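# Swing the hook through the cabinet door's eye

## Task

Open the cabinet door and secure it with the hook: the hook that pivots on the post must hang tip-down through the eye on the door, touching none of the table, the post, the cabinet or the door. The free-standing cabinet must finish standing upright on its base, or the task fails. The arrangement must hold by itself; if it only stays because the robot is holding it, it does not count.

## Robot and tools

Robot: two arms, left_arm and right_arm, each with a two-finger gripper. The names do not tell you which side of a camera image an arm appears on. Cameras: cam_head_left, cam_head_right, cam_left_wrist, cam_right_wrist, each 672x504.

Scene frame: a single shared frame. The origin is on the table top midway between the arms, +z is up, +x points out over the table, and left_arm sits on the +y side. The state line, written `left_arm: …` | `right_arm: …`, gives each gripper's end_effector_position in metres and end_effector_quat_wxyz in this frame. The position is the spot between the pads when they are shut. Closed fingertips reach about 19 mm past it, open ones about 6 mm. Closing pushes the tips about 13 mm further out, so leave that much room above a surface. At long reach the printed position can be off. Mounting plates and the frame behind the arms are fixed obstacles.

Gripper axes: the fingers point along the gripper's +z and open and close along its y.

The 16-number row (used by both execute_actions and move): one flat list covering both arms. Numbers 1-8 are left_arm: dx, dy, dz, rx, ry, rz, gripper position, gripper speed. Numbers 9-16 are the same eight for right_arm. Every value must be in [-1, 1], and all 16 are required even if only one arm moves.
- dx..rz are an offset, not a pose. They are measured in that gripper's own axes, from its pose in the most recent result that showed it. Before any such result exists, and for the second or later call within one reply, they are measured from where the robot is when the action starts. 1.0 equals 0.6 m of travel or 180 degrees of turn. rx, ry, rz form a single rotation vector. All zeros means go back to that reference pose; it does not mean hold still.
- Gripper position is absolute. +1 is fully open (85 mm), 0 is about 41 mm, and the pads touch near -0.8. At -1 the fingers close until they are stopped, which gives a firm grip. Gripper speed runs from about 20 mm/s at -1, through 85 at 0, to 150 at +1. A 0 in either slot is a real command. To leave a gripper unchanged, repeat its last two numbers.

execute_actions: argument actions, a list holding at most one item, plus optional pictures (true/false).
- Empty list: returns the current state and sends nothing.
- {"rows": [[16 numbers], ...], "steps": n}: up to 15 rows and 15 steps, each step 1/30 s, default 15. Each row is used for one step and the last row repeats. Every row is counted from the same reference pose, not from the row before it.
- {"steps": n} with no rows: a wait of up to 300 steps, counted from the last result, including the time you spent replying.
- A refused call sends nothing.

move: arguments target (one 16-number row, as above) and speed (m/s, 0.002 to 0.5, default 0.25; turning is capped at twice that value in rad/s). Each gripper follows a straight line toward its target. The two paths finish together and take 0.5 to 10 s; a move is cut off at 10 s even if short. Rotation takes the shorter way round. The paths do not slow for obstacles or for the other arm. Grippers can lag, drift, or go faster than the set speed, especially when the arm is near full stretch. Finger numbers are sent at the start of the move. The result adds a "move:" line with the ending: done, off_target, moving, held or fault, where held means a check blocked that arm's last step. It also names the limits that acted (paced = the pose sent was clipped; held = some steps were blocked, after which the arm may dash) and gives each gripper's distance from its target. If only one arm is named in the ending, the other finished normally.

wait: argument seconds (0-10). Nothing new is sent; returns a state result.

zoom_image: arguments camera (one of the four names) and region [x0, y0, x1, y1] in pixels, origin at the top-left, at most 504x504. Gives a closer look at that camera's latest image.

finished_scene: argument scene (integer). Call it only once the hook is hanging in place without help.

How motion works: at each step the commanded pose is clipped to within 70 mm and 16 degrees of the measured pose. Inverse kinematics then favours position over orientation. After an action ends, an arm continues only to its last clipped pose, so a far target needs several calls; read the pose that comes back. A "Hand target" line shows where each arm is currently heading. Elbows never fully straighten. Joint ranges (rad): waist, upper arm roll, forearm roll and wrist roll ±69.115; shoulder ±2.250; elbow ±2.580; wrist pitch ±2.100.

Reading grips: position_measured_pct is about 50 − 50 × the finger position, so 0 means wide open. If the fingers stop below about 90, they hold something or are blocked. About 90 or slightly more means the pads met, on nothing or on something very thin. For a soft grip, open first, then close to just under the object's width. Fingers can re-close on their own if an object slips.

Warnings in results: HELD marks steps where your row was partly or fully withheld. "pose unreachable" means a clearance check changed or blocked the named arm. "too close" covers an arm together with its plate and its half of the frame. MOTOR HOT appears from 60 °C; at 75 °C an OVER-TEMPERATURE FAULT makes that arm sag until it cools. A TORQUE FAULT, which happens when contact torque hits a joint's load limit (48.6 N m for the big joints, 30.6 N m for the wrist and forearm), stops that arm for 10 s and drops the rest of the call.

Avoid: arms colliding or pressing on each other, fast or deep contacts (a target placed far beyond the contact point presses hard), tipping the loose cabinet, knocking anything off the table, and dropping or slamming parts. Short random tugs or pushes on held or loose objects may occur.

Each tool is called after "Emit:" by a JSON object that holds its "api" and its "payload", one argument or row to a line.

## Session

Emit:
{"api": "execute_actions", "payload": {
  "actions": []
}}

Scene clock: 0.00 s of 4360.00 s.
left_arm: end_effector_position=(+0.2147, +0.4686, +0.3700) position_measured_pct=0.0 end_effector_quat_wxyz=(+0.072, +0.988, -0.089, +0.100) | right_arm: end_effector_position=(+0.5498, -0.6256, +0.2574) position_measured_pct=0.0 end_effector_quat_wxyz=(+0.380, -0.072, +0.922, +0.032)
Joint positions: left_arm=[-0.912 -0.803  0.422  2.468  0.228  0.853 -2.496] | right_arm=[ 1.202  0.134 -0.572  2.086  0.857 -0.268  1.546]
Joint velocities: left_arm=[ 0.     0.    -0.    -0.     0.     0.001  0.002] | right_arm=[-0.    -0.     0.001  0.    -0.    -0.001  0.001]
Motor temperatures (°C, as the motors report them): left_arm=[35 34 30 33 38 38 40] | right_arm=[32 29 30 32 37 38 36]
Hand target (left_arm): +0.215, +0.469, +0.370; +0.072, +0.988, -0.089, +0.100
Hand target (right_arm): +0.550, -0.626, +0.257; +0.380, -0.072, +0.922, +0.032

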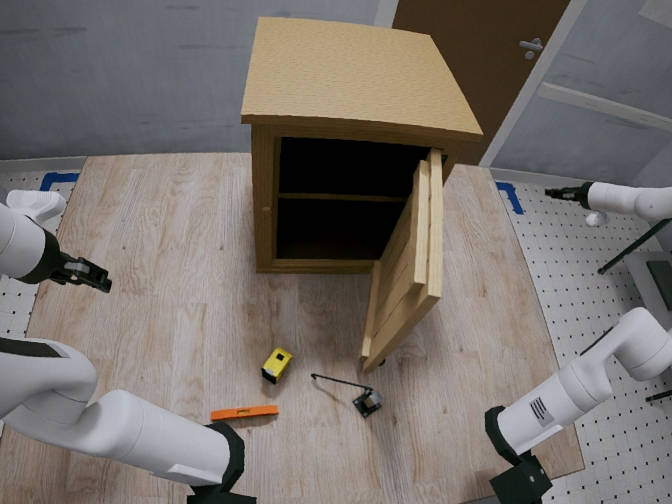

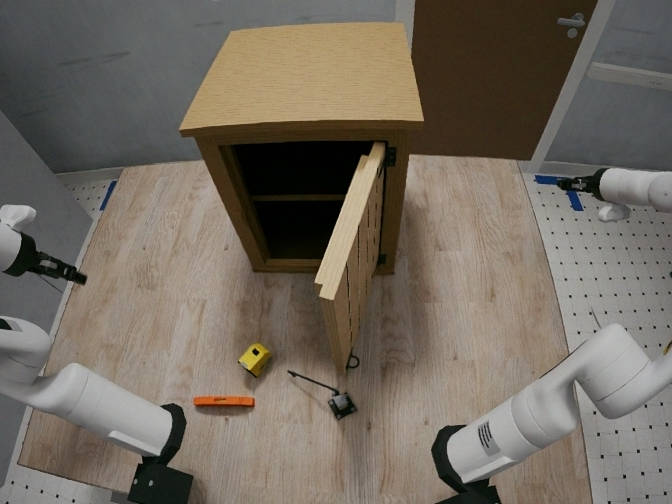

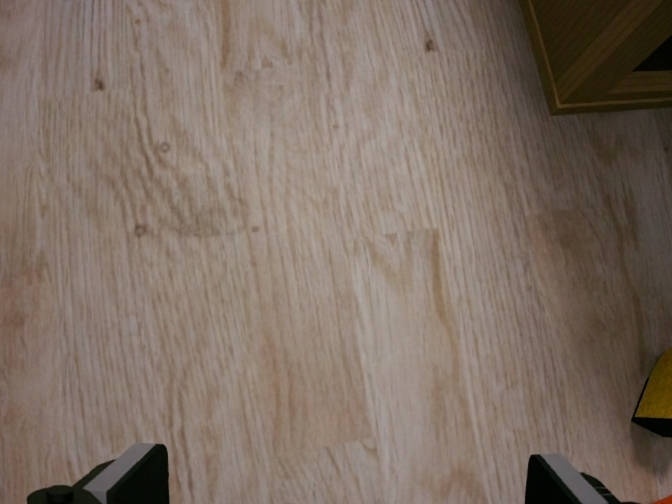

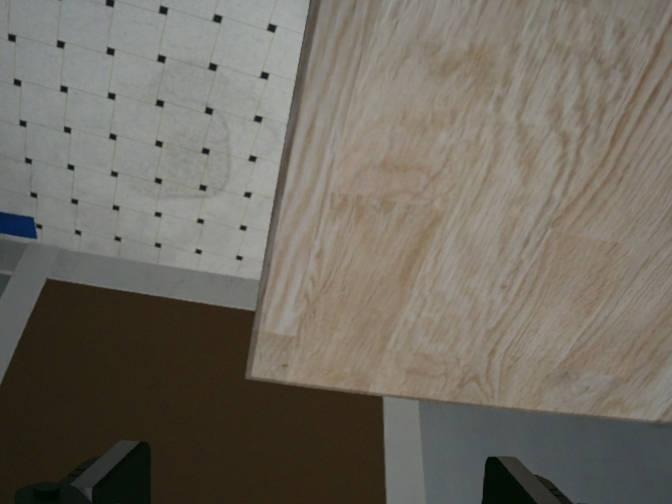

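Emit:
{"api": "zoom_image", "payload": {
  "camera": "cam_head_right",
  "region": [240, 320, 400, 440]
}}

Emit:
{"api": "zoom_image", "payload": {
  "camera": "cam_head_left",
  "region": [270, 320, 430, 440]
}}

Region (240, 320, 400, 440) of cam_head_right's 672x504 image, scaled by 3.150, with more detail than that image has; it fills the top 378 rows of this view, and the rest is white.

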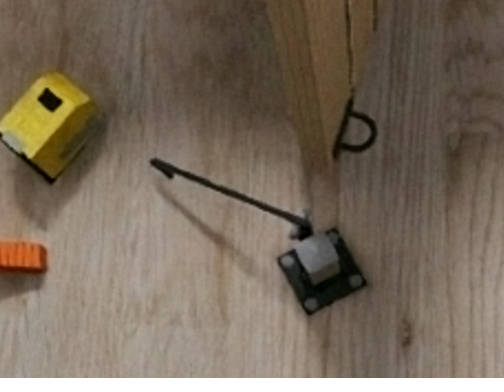

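Region (270, 320, 430, 440) of cam_head_left's 672x504 image, scaled by 3.150, with more detail than that image has; it fills the top 378 rows of this view, and the rest is white.

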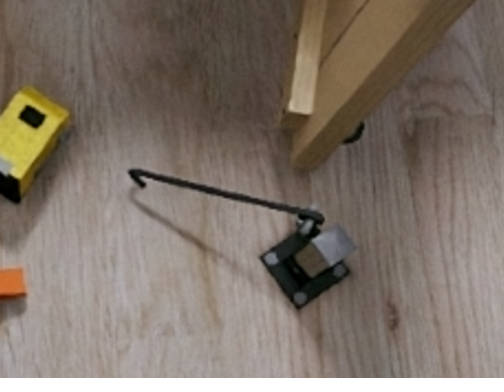

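Emit:
{"api": "move", "payload": {
  "target": [-0.086,0.65,0.141,0.046,-0.064,-0.057,1,0,0,0,0,0,0,0,1,0],
  "speed": 0.2
}}

Scene clock: 27.17 s of 4360.00 s.
left_arm: end_effector_position=(+0.1061, +0.0835, +0.3254) position_measured_pct=0.0 end_effector_quat_wxyz=(+0.001, +1.000, +0.000, -0.002) | right_arm: end_effector_position=(+0.5498, -0.6256, +0.2574) position_measured_pct=0.0 end_effector_quat_wxyz=(+0.380, -0.072, +0.922, +0.032)
Joint positions: left_arm=[-0.877 -1.649  1.57   2.031  1.015  1.507 -1.377] | right_arm=[ 1.202  0.134 -0.572  2.086  0.857 -0.268  1.546]
Joint velocities: left_arm=[-0.002 -0.004  0.002 -0.003 -0.001 -0.003  0.002] | right_arm=[-0.    -0.    -0.001  0.     0.    -0.     0.   ]
Motor temperatures (°C, as the motors report them): left_arm=[35 34 30 34 38 38 40] | right_arm=[32 30 30 32 37 38 36]
Hand target (left_arm): +0.106, +0.084, +0.325; +0.001, +1.000, +0.000, -0.002
Hand target (right_arm): +0.550, -0.626, +0.257; +0.380, -0.072, +0.922, +0.032
Off the commanded pose (left_arm): 0.001 m, 0 deg.
Off the commanded pose (right_arm): 0.000 m, 0 deg.
After step 90, 21.70 s passed at rest.
move: done

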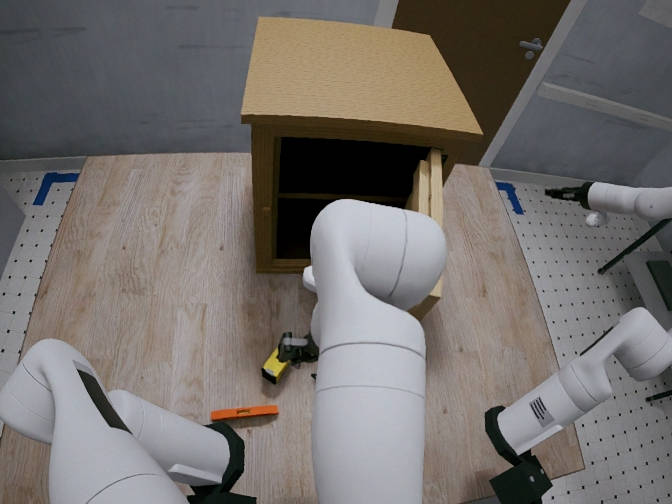

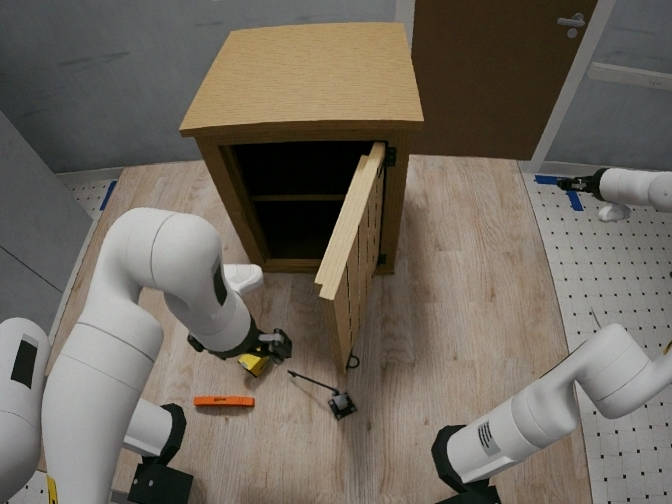

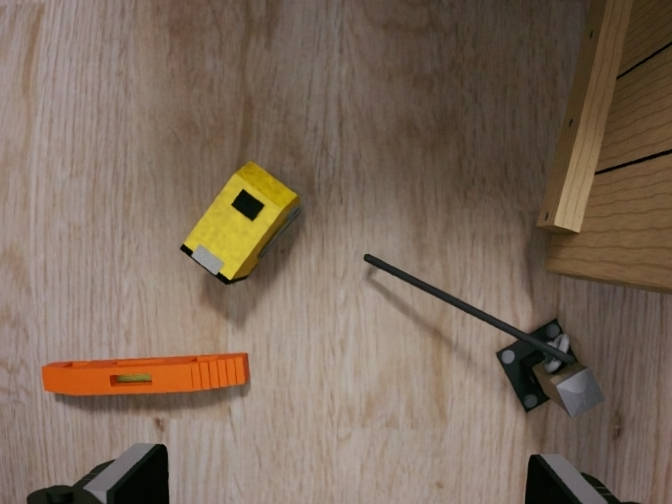

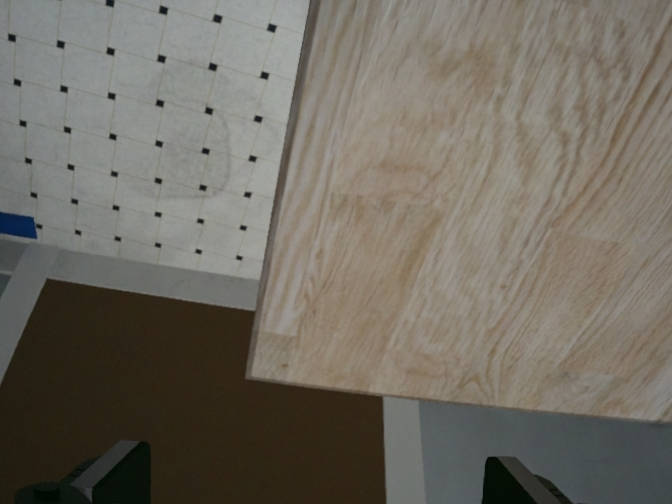

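Emit:
{"api": "move", "payload": {
  "target": [0,0.1,0,0,0,0,1,0,0.1975,0.698,-0.363,0.021,0.248,0.047,1,0],
  "speed": 0.2
}}

Scene clock: 63.73 s of 4360.00 s.
left_arm: end_effector_position=(+0.1061, +0.0234, +0.3254) position_measured_pct=0.0 end_effector_quat_wxyz=(+0.001, +1.000, +0.000, -0.002) | right_arm: end_effector_position=(+0.2511, -0.2506, +0.3302) position_measured_pct=0.0 end_effector_quat_wxyz=(+0.002, +0.001, +1.000, -0.001)
Joint positions: left_arm=[-0.917 -1.697  1.614  1.846  1.072  1.556 -1.238] | right_arm=[ 1.373 -0.772 -1.806  2.246 -0.161  0.752  1.042]
Joint velocities: left_arm=[-0.     0.     0.    -0.001 -0.001  0.001  0.001] | right_arm=[ 0.002 -0.005 -0.001 -0.003  0.001  0.003 -0.001]
Motor temperatures (°C, as the motors report them): left_arm=[35 35 30 34 38 38 40] | right_arm=[32 31 30 32 37 38 36]
Hand target (left_arm): +0.106, +0.023, +0.325; +0.001, +1.000, +0.000, -0.002
Hand target (right_arm): +0.251, -0.251, +0.330; +0.002, +0.002, +1.000, -0.001
Off the commanded pose (left_arm): 0.000 m, 0 deg.
Off the commanded pose (right_arm): 0.002 m, 0 deg.
After step 90, 30.70 s passed at rest.
move: done

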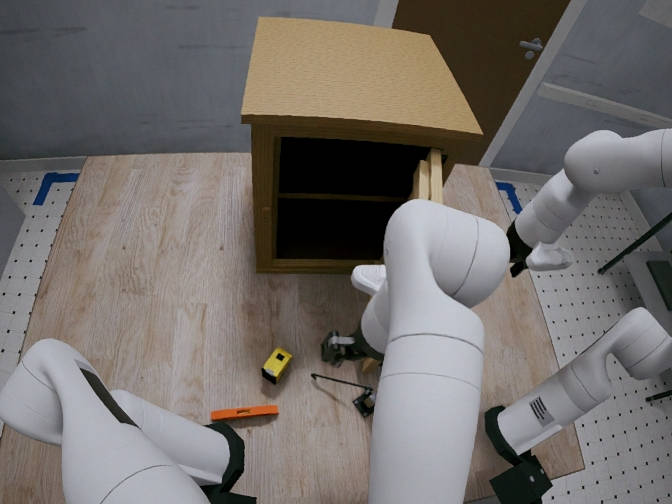

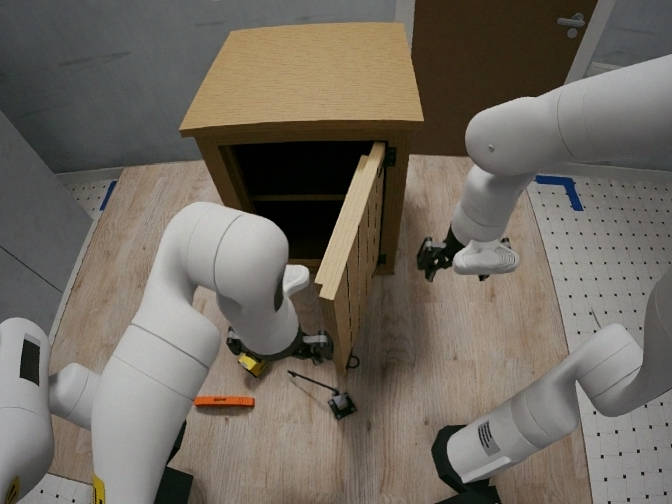

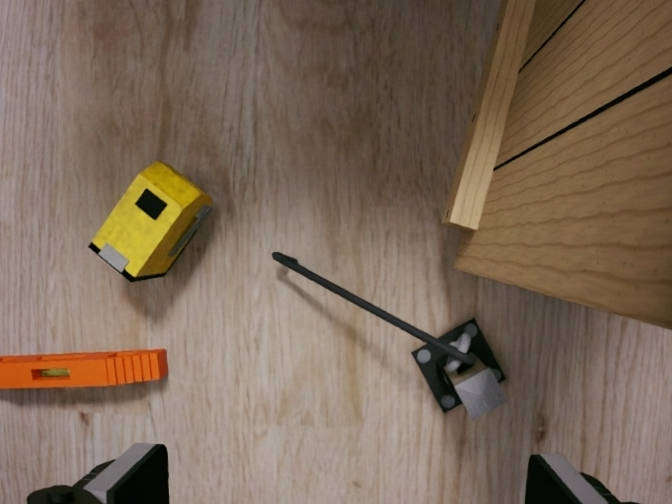

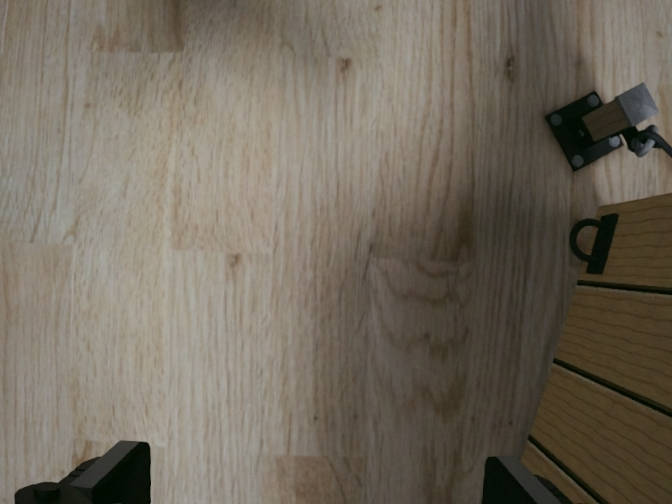

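Emit:
{"api": "move", "payload": {
  "target": [0.068,0.018,0.342,0.0757,0.1244,-0.3424,-0.2,0,0.018,0.15,0.217,0,0,-0.5,-1,0],
  "speed": 0.15
}}

Scene clock: 135.20 s of 4360.00 s.
left_arm: end_effector_position=(+0.1457, +0.0126, +0.1202) position_measured_pct=59.9 end_effector_quat_wxyz=(-0.112, +0.835, +0.508, +0.181) | right_arm: end_effector_position=(+0.2414, -0.1607, +0.2005) position_measured_pct=91.7 end_effector_quat_wxyz=(+0.001, -0.706, +0.708, -0.002)
Joint positions: left_arm=[-0.949 -2.249  1.757  1.51   1.195  1.565  0.113] | right_arm=[ 1.884 -0.949 -2.504  2.244  0.261  0.328  1.943]
Joint velocities: left_arm=[-0.007  0.001  0.001 -0.006 -0.003 -0.002  0.005] | right_arm=[ 0.004 -0.003 -0.    -0.001  0.002 -0.001  0.002]
Motor temperatures (°C, as the motors report them): left_arm=[35 37 30 34 38 38 40] | right_arm=[32 30 30 32 37 38 36]
Hand target (left_arm): +0.146, +0.013, +0.120; -0.113, +0.835, +0.508, +0.181
Hand target (right_arm): +0.241, -0.161, +0.200; -0.001, +0.706, -0.708, +0.002
Off the commanded pose (left_arm): 0.001 m, 0 deg.
Off the commanded pose (right_arm): 0.001 m, 0 deg.
After step 90, 62.93 s passed at rest.
move: done

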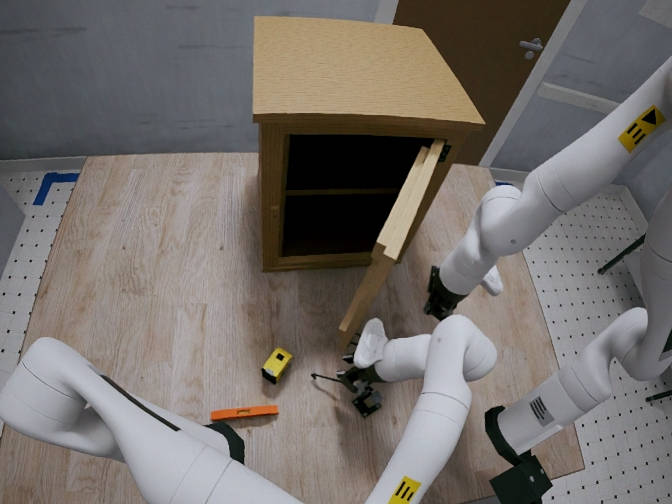

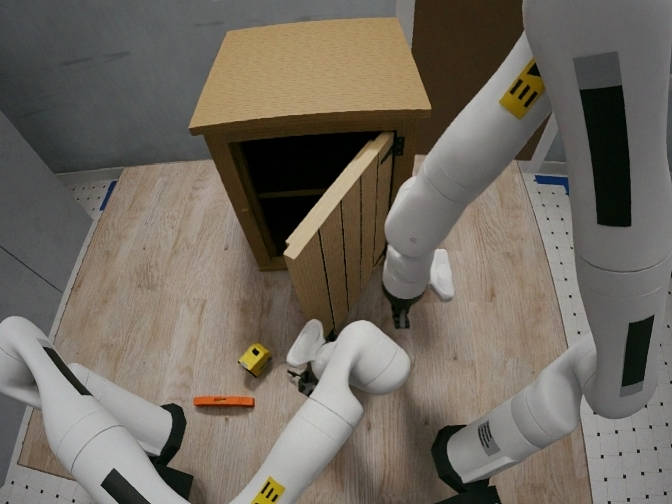

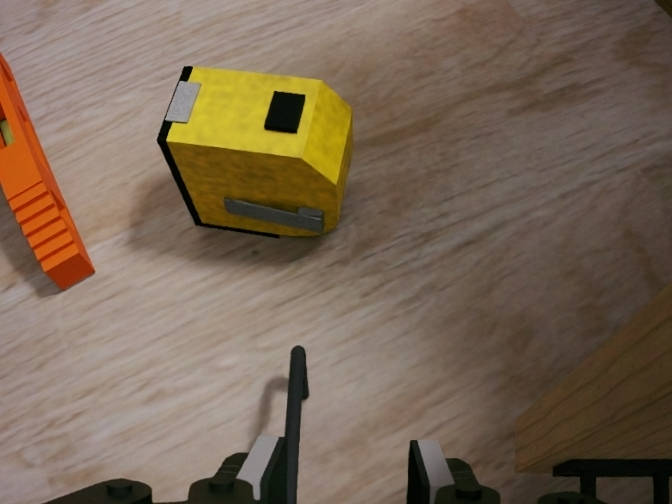

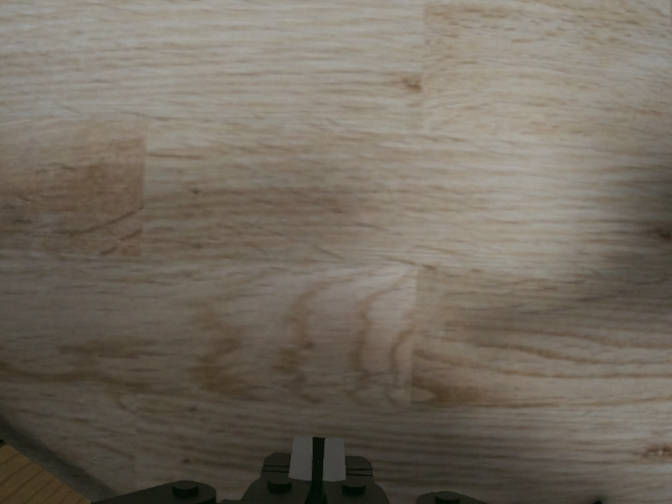

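Emit:
{"api": "move", "payload": {
  "target": [0,-0.08,-0.25,0,0,0,-0.2,0,0,0,-0.1,0,0,0,-1,0],
  "speed": 0.1
}}

Scene clock: 146.33 s of 4360.00 s.
left_arm: end_effector_position=(+0.0745, -0.0216, +0.2564) position_measured_pct=59.9 end_effector_quat_wxyz=(-0.112, +0.835, +0.507, +0.181) | right_arm: end_effector_position=(+0.2411, -0.1607, +0.2602) position_measured_pct=91.7 end_effector_quat_wxyz=(+0.001, -0.706, +0.708, -0.002)
Joint positions: left_arm=[-0.89  -2.044  1.652  1.362  1.032  1.81   0.241] | right_arm=[ 1.783 -0.803 -2.489  2.194  0.249  0.549  1.945]
Joint velocities: left_arm=[-0.001  0.002 -0.001 -0.002 -0.001  0.002  0.   ] | right_arm=[-0.002  0.003 -0.002 -0.    -0.    -0.    -0.001]
Motor temperatures (°C, as the motors report them): left_arm=[35 37 31 34 38 38 40] | right_arm=[32 30 30 32 37 38 36]
Hand target (left_arm): +0.074, -0.022, +0.256; -0.112, +0.835, +0.507, +0.181
Hand target (right_arm): +0.241, -0.161, +0.260; -0.001, +0.706, -0.708, +0.002
Off the commanded pose (left_arm): 0.001 m, 0 deg.
Off the commanded pose (right_arm): 0.000 m, 0 deg.
After step 90, 6.20 s passed at rest.
move: done

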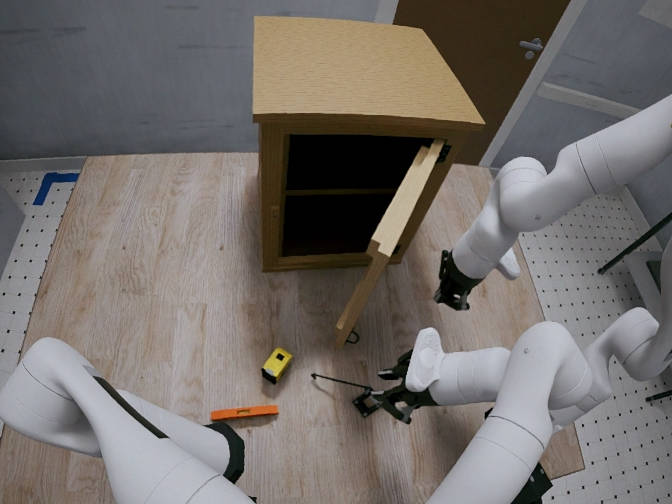

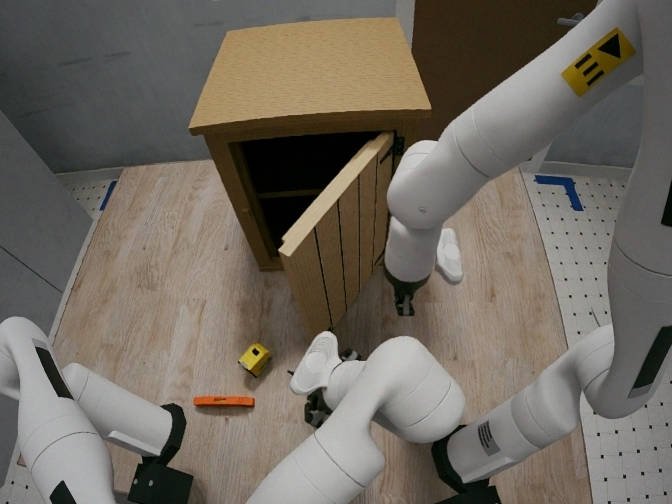

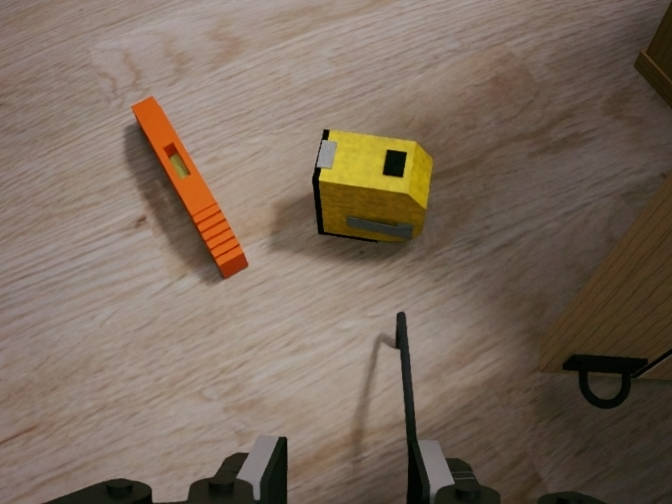

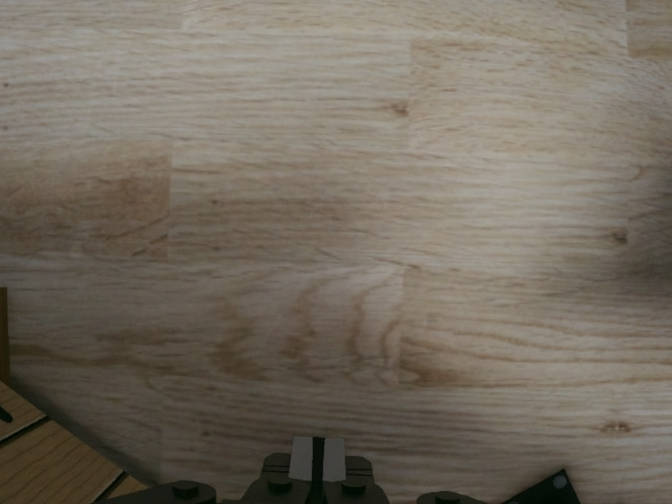

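Emit:
{"api": "move", "payload": {
  "target": [0.077,-0.0235,-0.100,-0.0755,-0.122,0.342,1,0,0,0,0,0,0,0,-1,0],
  "speed": 0.15
}}

Scene clock: 165.93 s of 4360.00 s.
left_arm: end_effector_position=(+0.0699, -0.0004, +0.3305) position_measured_pct=0.0 end_effector_quat_wxyz=(-0.000, +1.000, +0.000, +0.001) | right_arm: end_effector_position=(+0.2411, -0.1607, +0.2602) position_measured_pct=91.7 end_effector_quat_wxyz=(+0.001, -0.706, +0.708, -0.002)
Joint positions: left_arm=[-0.866 -1.637  1.732  1.775  1.033  1.508 -1.066] | right_arm=[ 1.783 -0.803 -2.489  2.194  0.249  0.549  1.945]
Joint velocities: left_arm=[-0.001  0.003 -0.001 -0.     0.001  0.001 -0.003] | right_arm=[ 0. -0. -0.  0.  0.  0. -0.]
Motor temperatures (°C, as the motors report them): left_arm=[35 38 31 34 38 38 40] | right_arm=[32 30 30 32 37 38 36]
Hand target (left_arm): +0.070, -0.000, +0.331; -0.000, +1.000, +0.000, +0.001
Hand target (right_arm): +0.241, -0.161, +0.260; -0.001, +0.706, -0.708, +0.002
Off the commanded pose (left_arm): 0.000 m, 0 deg.
Off the commanded pose (right_arm): 0.000 m, 0 deg.
After step 90, 12.37 s passed at rest.
move: done

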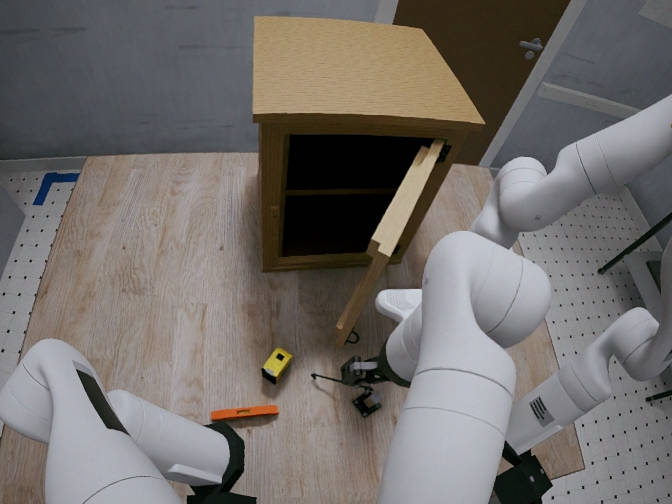

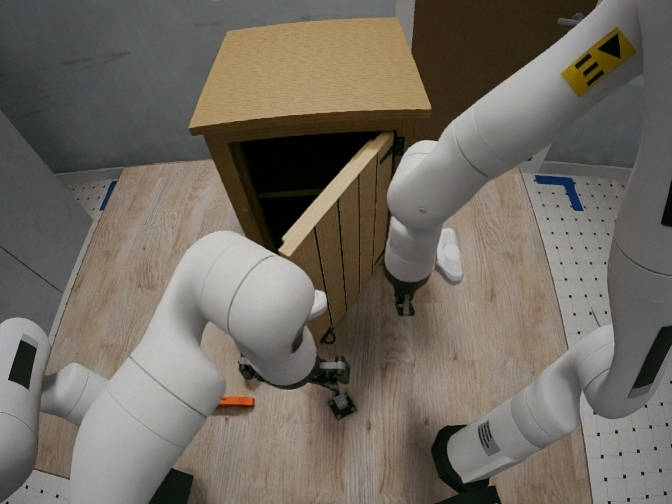

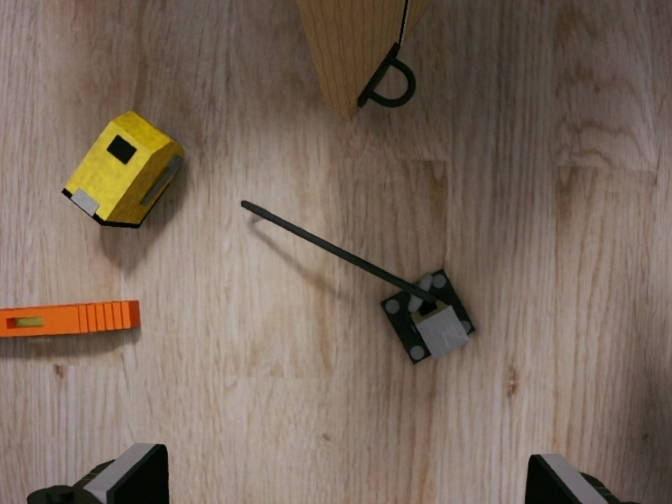

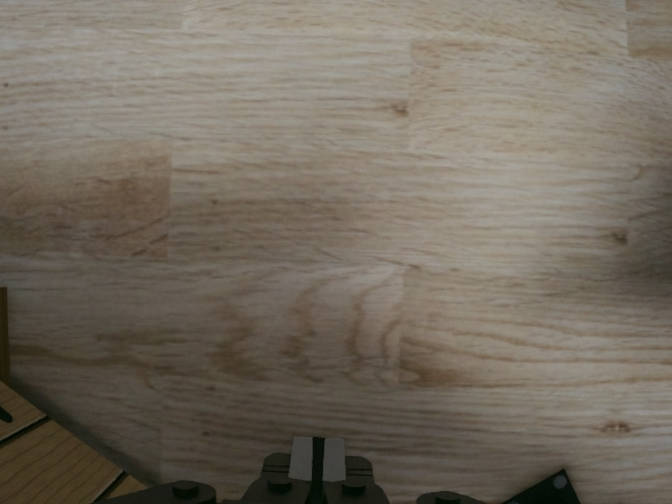

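Emit:
{"api": "move", "payload": {
  "target": [0.08,-0.5,0,0,0,0,1,0,0.1,0.1,0,0.0742,0.0178,-0.847,-0.2,0],
  "speed": 0.2
}}

Scene clock: 206.13 s of 4360.00 s.
left_arm: end_effector_position=(+0.1177, +0.2999, +0.3318) position_measured_pct=0.0 end_effector_quat_wxyz=(-0.001, +1.000, +0.000, +0.002) | right_arm: end_effector_position=(+0.1810, -0.2197, +0.2604) position_measured_pct=59.9 end_effector_quat_wxyz=(-0.039, +0.851, +0.520, +0.064)
Joint positions: left_arm=[-0.86  -1.242  1.263  2.531  0.587  1.099 -1.74 ] | right_arm=[ 1.901 -0.561 -2.838  2.582  1.07   0.434  3.663]
Joint velocities: left_arm=[-0.001  0.003 -0.002  0.001  0.     0.    -0.002] | right_arm=[-0.139 -0.023  0.204 -0.    -0.08  -0.104  0.121]
Motor temperatures (°C, as the motors report them): left_arm=[35 38 31 34 38 38 40] | right_arm=[32 30 30 32 37 38 36]
Hand target (left_arm): +0.118, +0.300, +0.332; -0.001, +1.000, +0.000, +0.002
Hand target (right_arm): +0.181, -0.220, +0.260; -0.039, +0.851, +0.520, +0.064
Off the commanded pose (left_arm): 0.001 m, 0 deg.
Off the commanded pose (right_arm): 0.001 m, 2 deg.
joint sent to its limit (right arm) — the command would take joint 4 (elbow) past its upper limit, so that joint was sent only as far as its limit.
After step 90, 30.17 s passed at rest.
move: done

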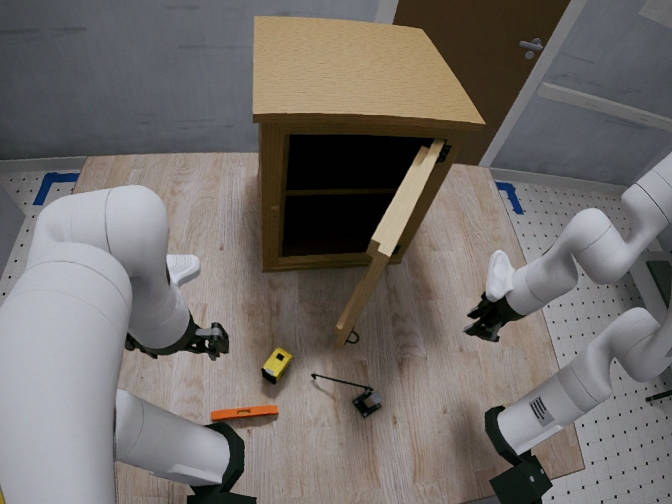

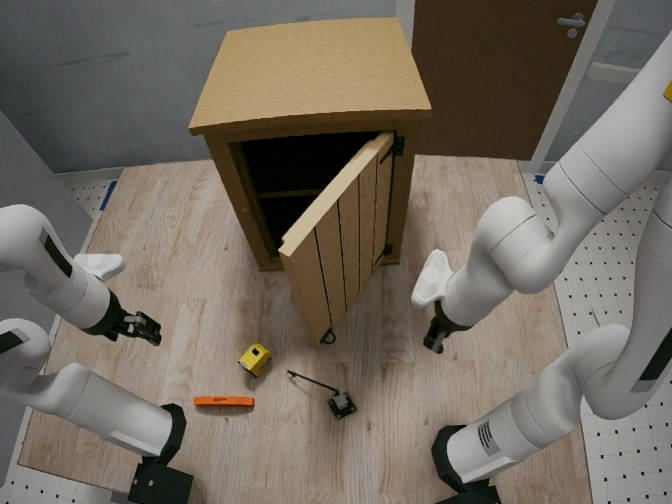

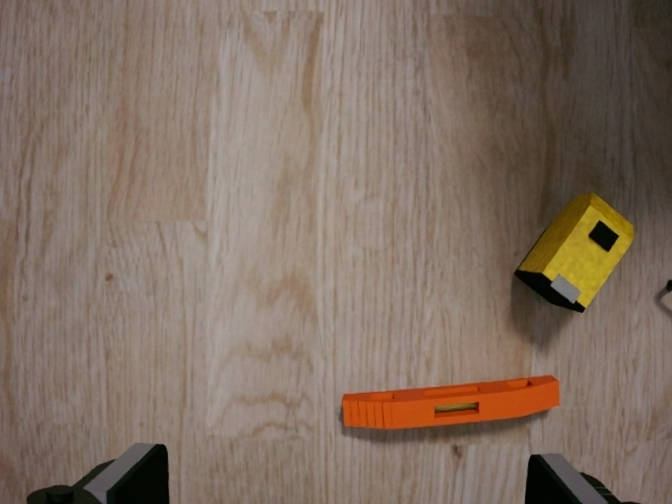

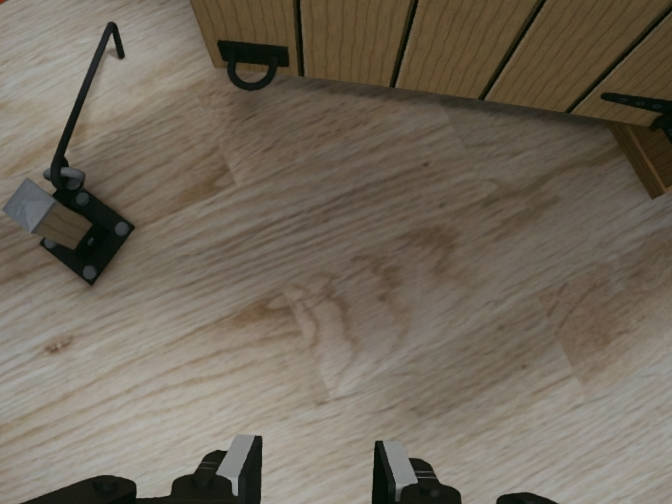

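Emit:
{"api": "move", "payload": {
  "target": [0,0,0,0,0,0,1,0,0.249,-0.243,0.274,0,0.01,0,-0.2,0],
  "speed": 0.15
}}

Scene clock: 232.50 s of 4360.00 s.
left_arm: end_effector_position=(+0.1177, +0.2999, +0.3318) position_measured_pct=0.0 end_effector_quat_wxyz=(-0.001, +1.000, +0.000, +0.002) | right_arm: end_effector_position=(+0.1305, +0.0002, +0.1209) position_measured_pct=59.9 end_effector_quat_wxyz=(-0.047, +0.849, +0.520, +0.078)
Joint positions: left_arm=[-0.86  -1.242  1.263  2.531  0.587  1.099 -1.74 ] | right_arm=[ 1.707 -1.373 -2.752  2.102  1.351  0.078  3.054]
Joint velocities: left_arm=[ 0.     0.    -0.     0.    -0.    -0.     0.001] | right_arm=[ 0.022  0.003 -0.025 -0.005 -0.008  0.03   0.016]
Motor temperatures (°C, as the motors report them): left_arm=[35 38 31 34 38 38 40] | right_arm=[32 30 30 32 37 38 36]
Hand target (left_arm): +0.118, +0.300, +0.332; -0.001, +1.000, +0.000, +0.002
Hand target (right_arm): +0.131, +0.000, +0.121; -0.047, +0.849, +0.520, +0.078
Off the commanded pose (left_arm): 0.000 m, 0 deg.
Off the commanded pose (right_arm): 0.001 m, 0 deg.
After step 90, 21.17 s passed at rest.
move: done

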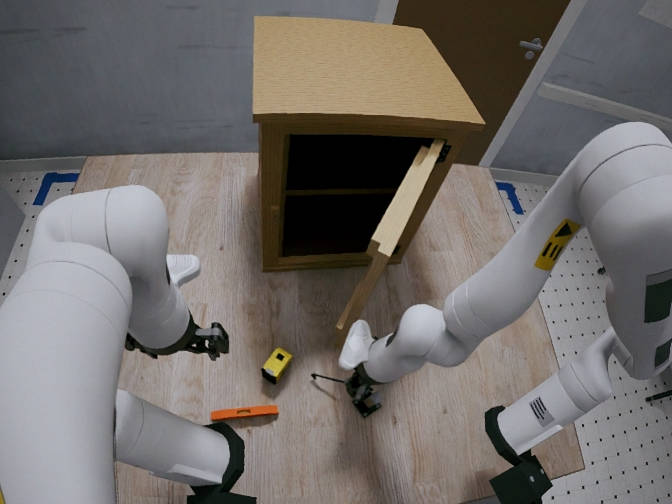

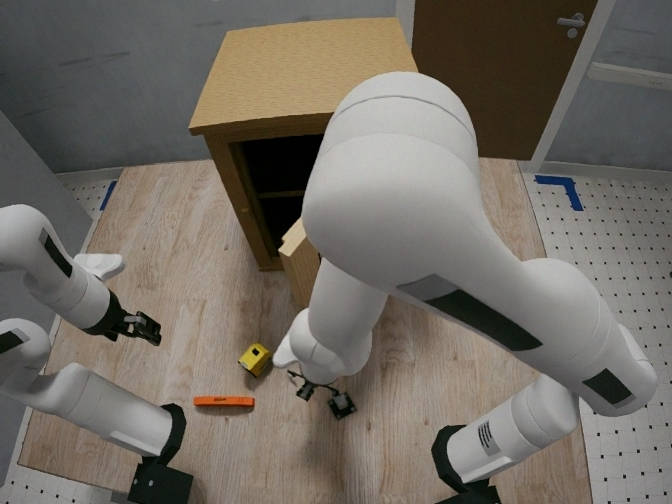

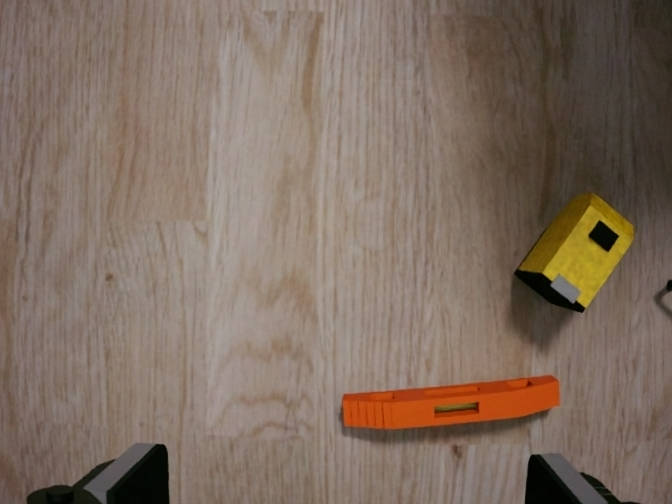

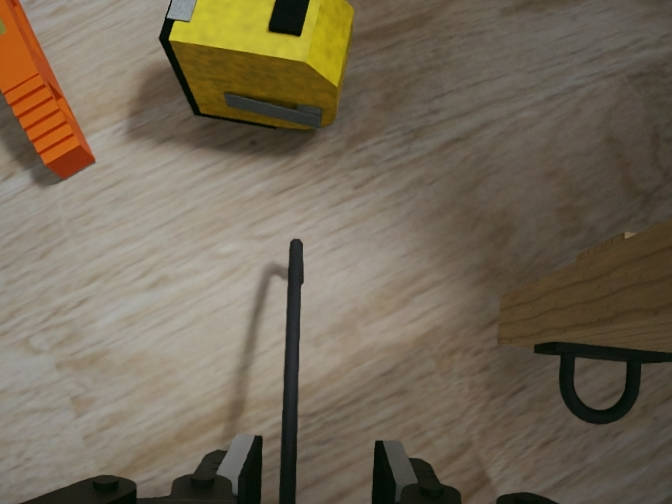

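Emit:
{"api": "move", "payload": {
  "target": [0,0,0,0,0,0,1,0,0,-0.017,0.1,0,0,0,-0.2,0],
  "speed": 0.05
}}

Scene clock: 239.93 s of 4360.00 s.
left_arm: end_effector_position=(+0.1177, +0.2999, +0.3318) position_measured_pct=0.0 end_effector_quat_wxyz=(-0.001, +1.000, +0.000, +0.002) | right_arm: end_effector_position=(+0.1265, +0.0151, +0.0626) position_measured_pct=59.9 end_effector_quat_wxyz=(-0.047, +0.849, +0.520, +0.078)
Joint positions: left_arm=[-0.86  -1.242  1.263  2.531  0.587  1.099 -1.74 ] | right_arm=[ 1.567 -1.637 -2.545  2.023  1.203 -0.226  3.072]
Joint velocities: left_arm=[-0.     0.    -0.    -0.001 -0.    -0.001  0.001] | right_arm=[-0.006 -0.012  0.003 -0.    -0.009 -0.007  0.005]
Motor temperatures (°C, as the motors report them): left_arm=[35 38 31 34 38 38 40] | right_arm=[32 30 30 32 37 38 36]
Hand target (left_arm): +0.118, +0.300, +0.332; -0.001, +1.000, +0.000, +0.002
Hand target (right_arm): +0.126, +0.015, +0.062; -0.047, +0.849, +0.520, +0.078
Off the commanded pose (left_arm): 0.000 m, 0 deg.
Off the commanded pose (right_arm): 0.001 m, 0 deg.
After step 90, 2.93 s passed at rest.
move: done

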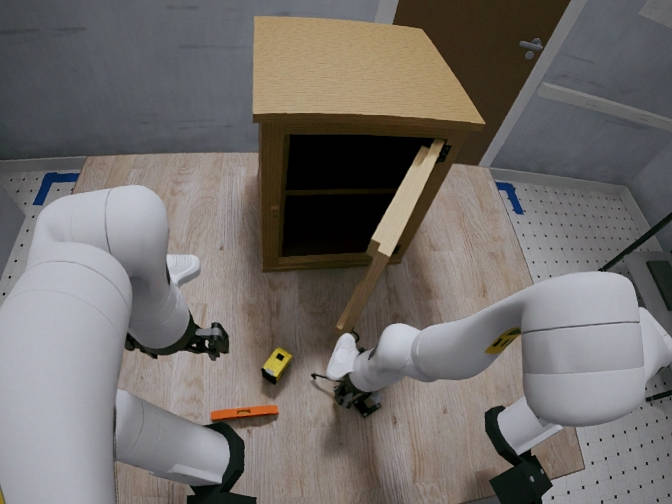

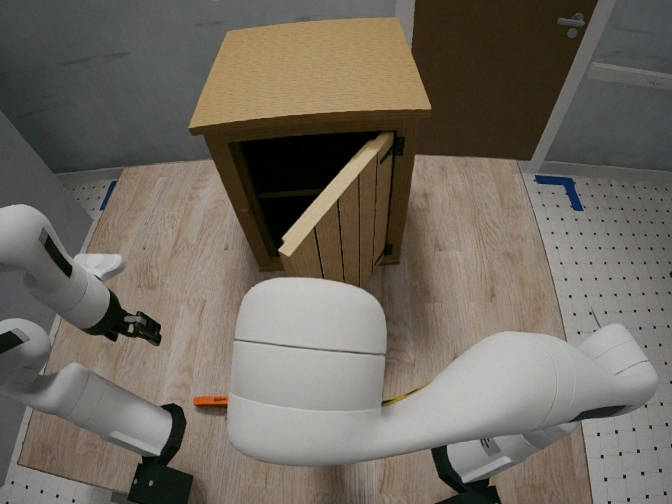

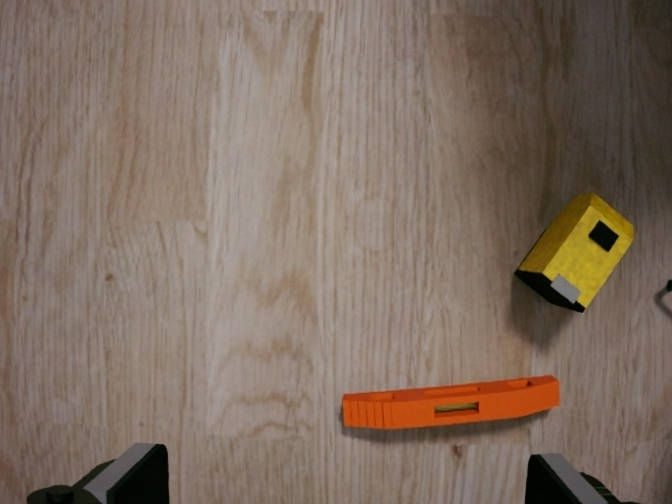

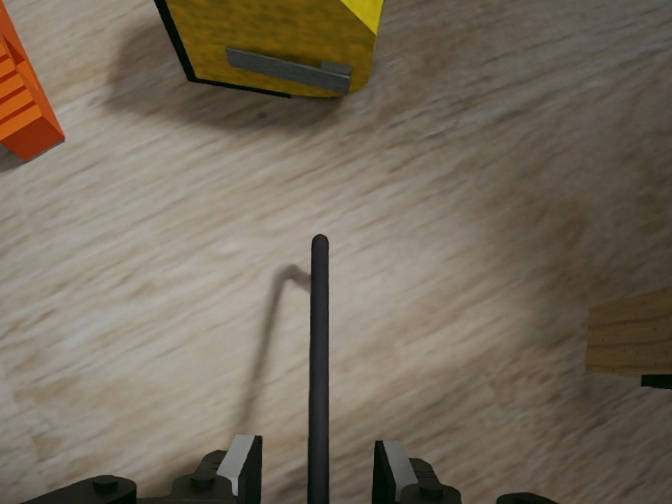

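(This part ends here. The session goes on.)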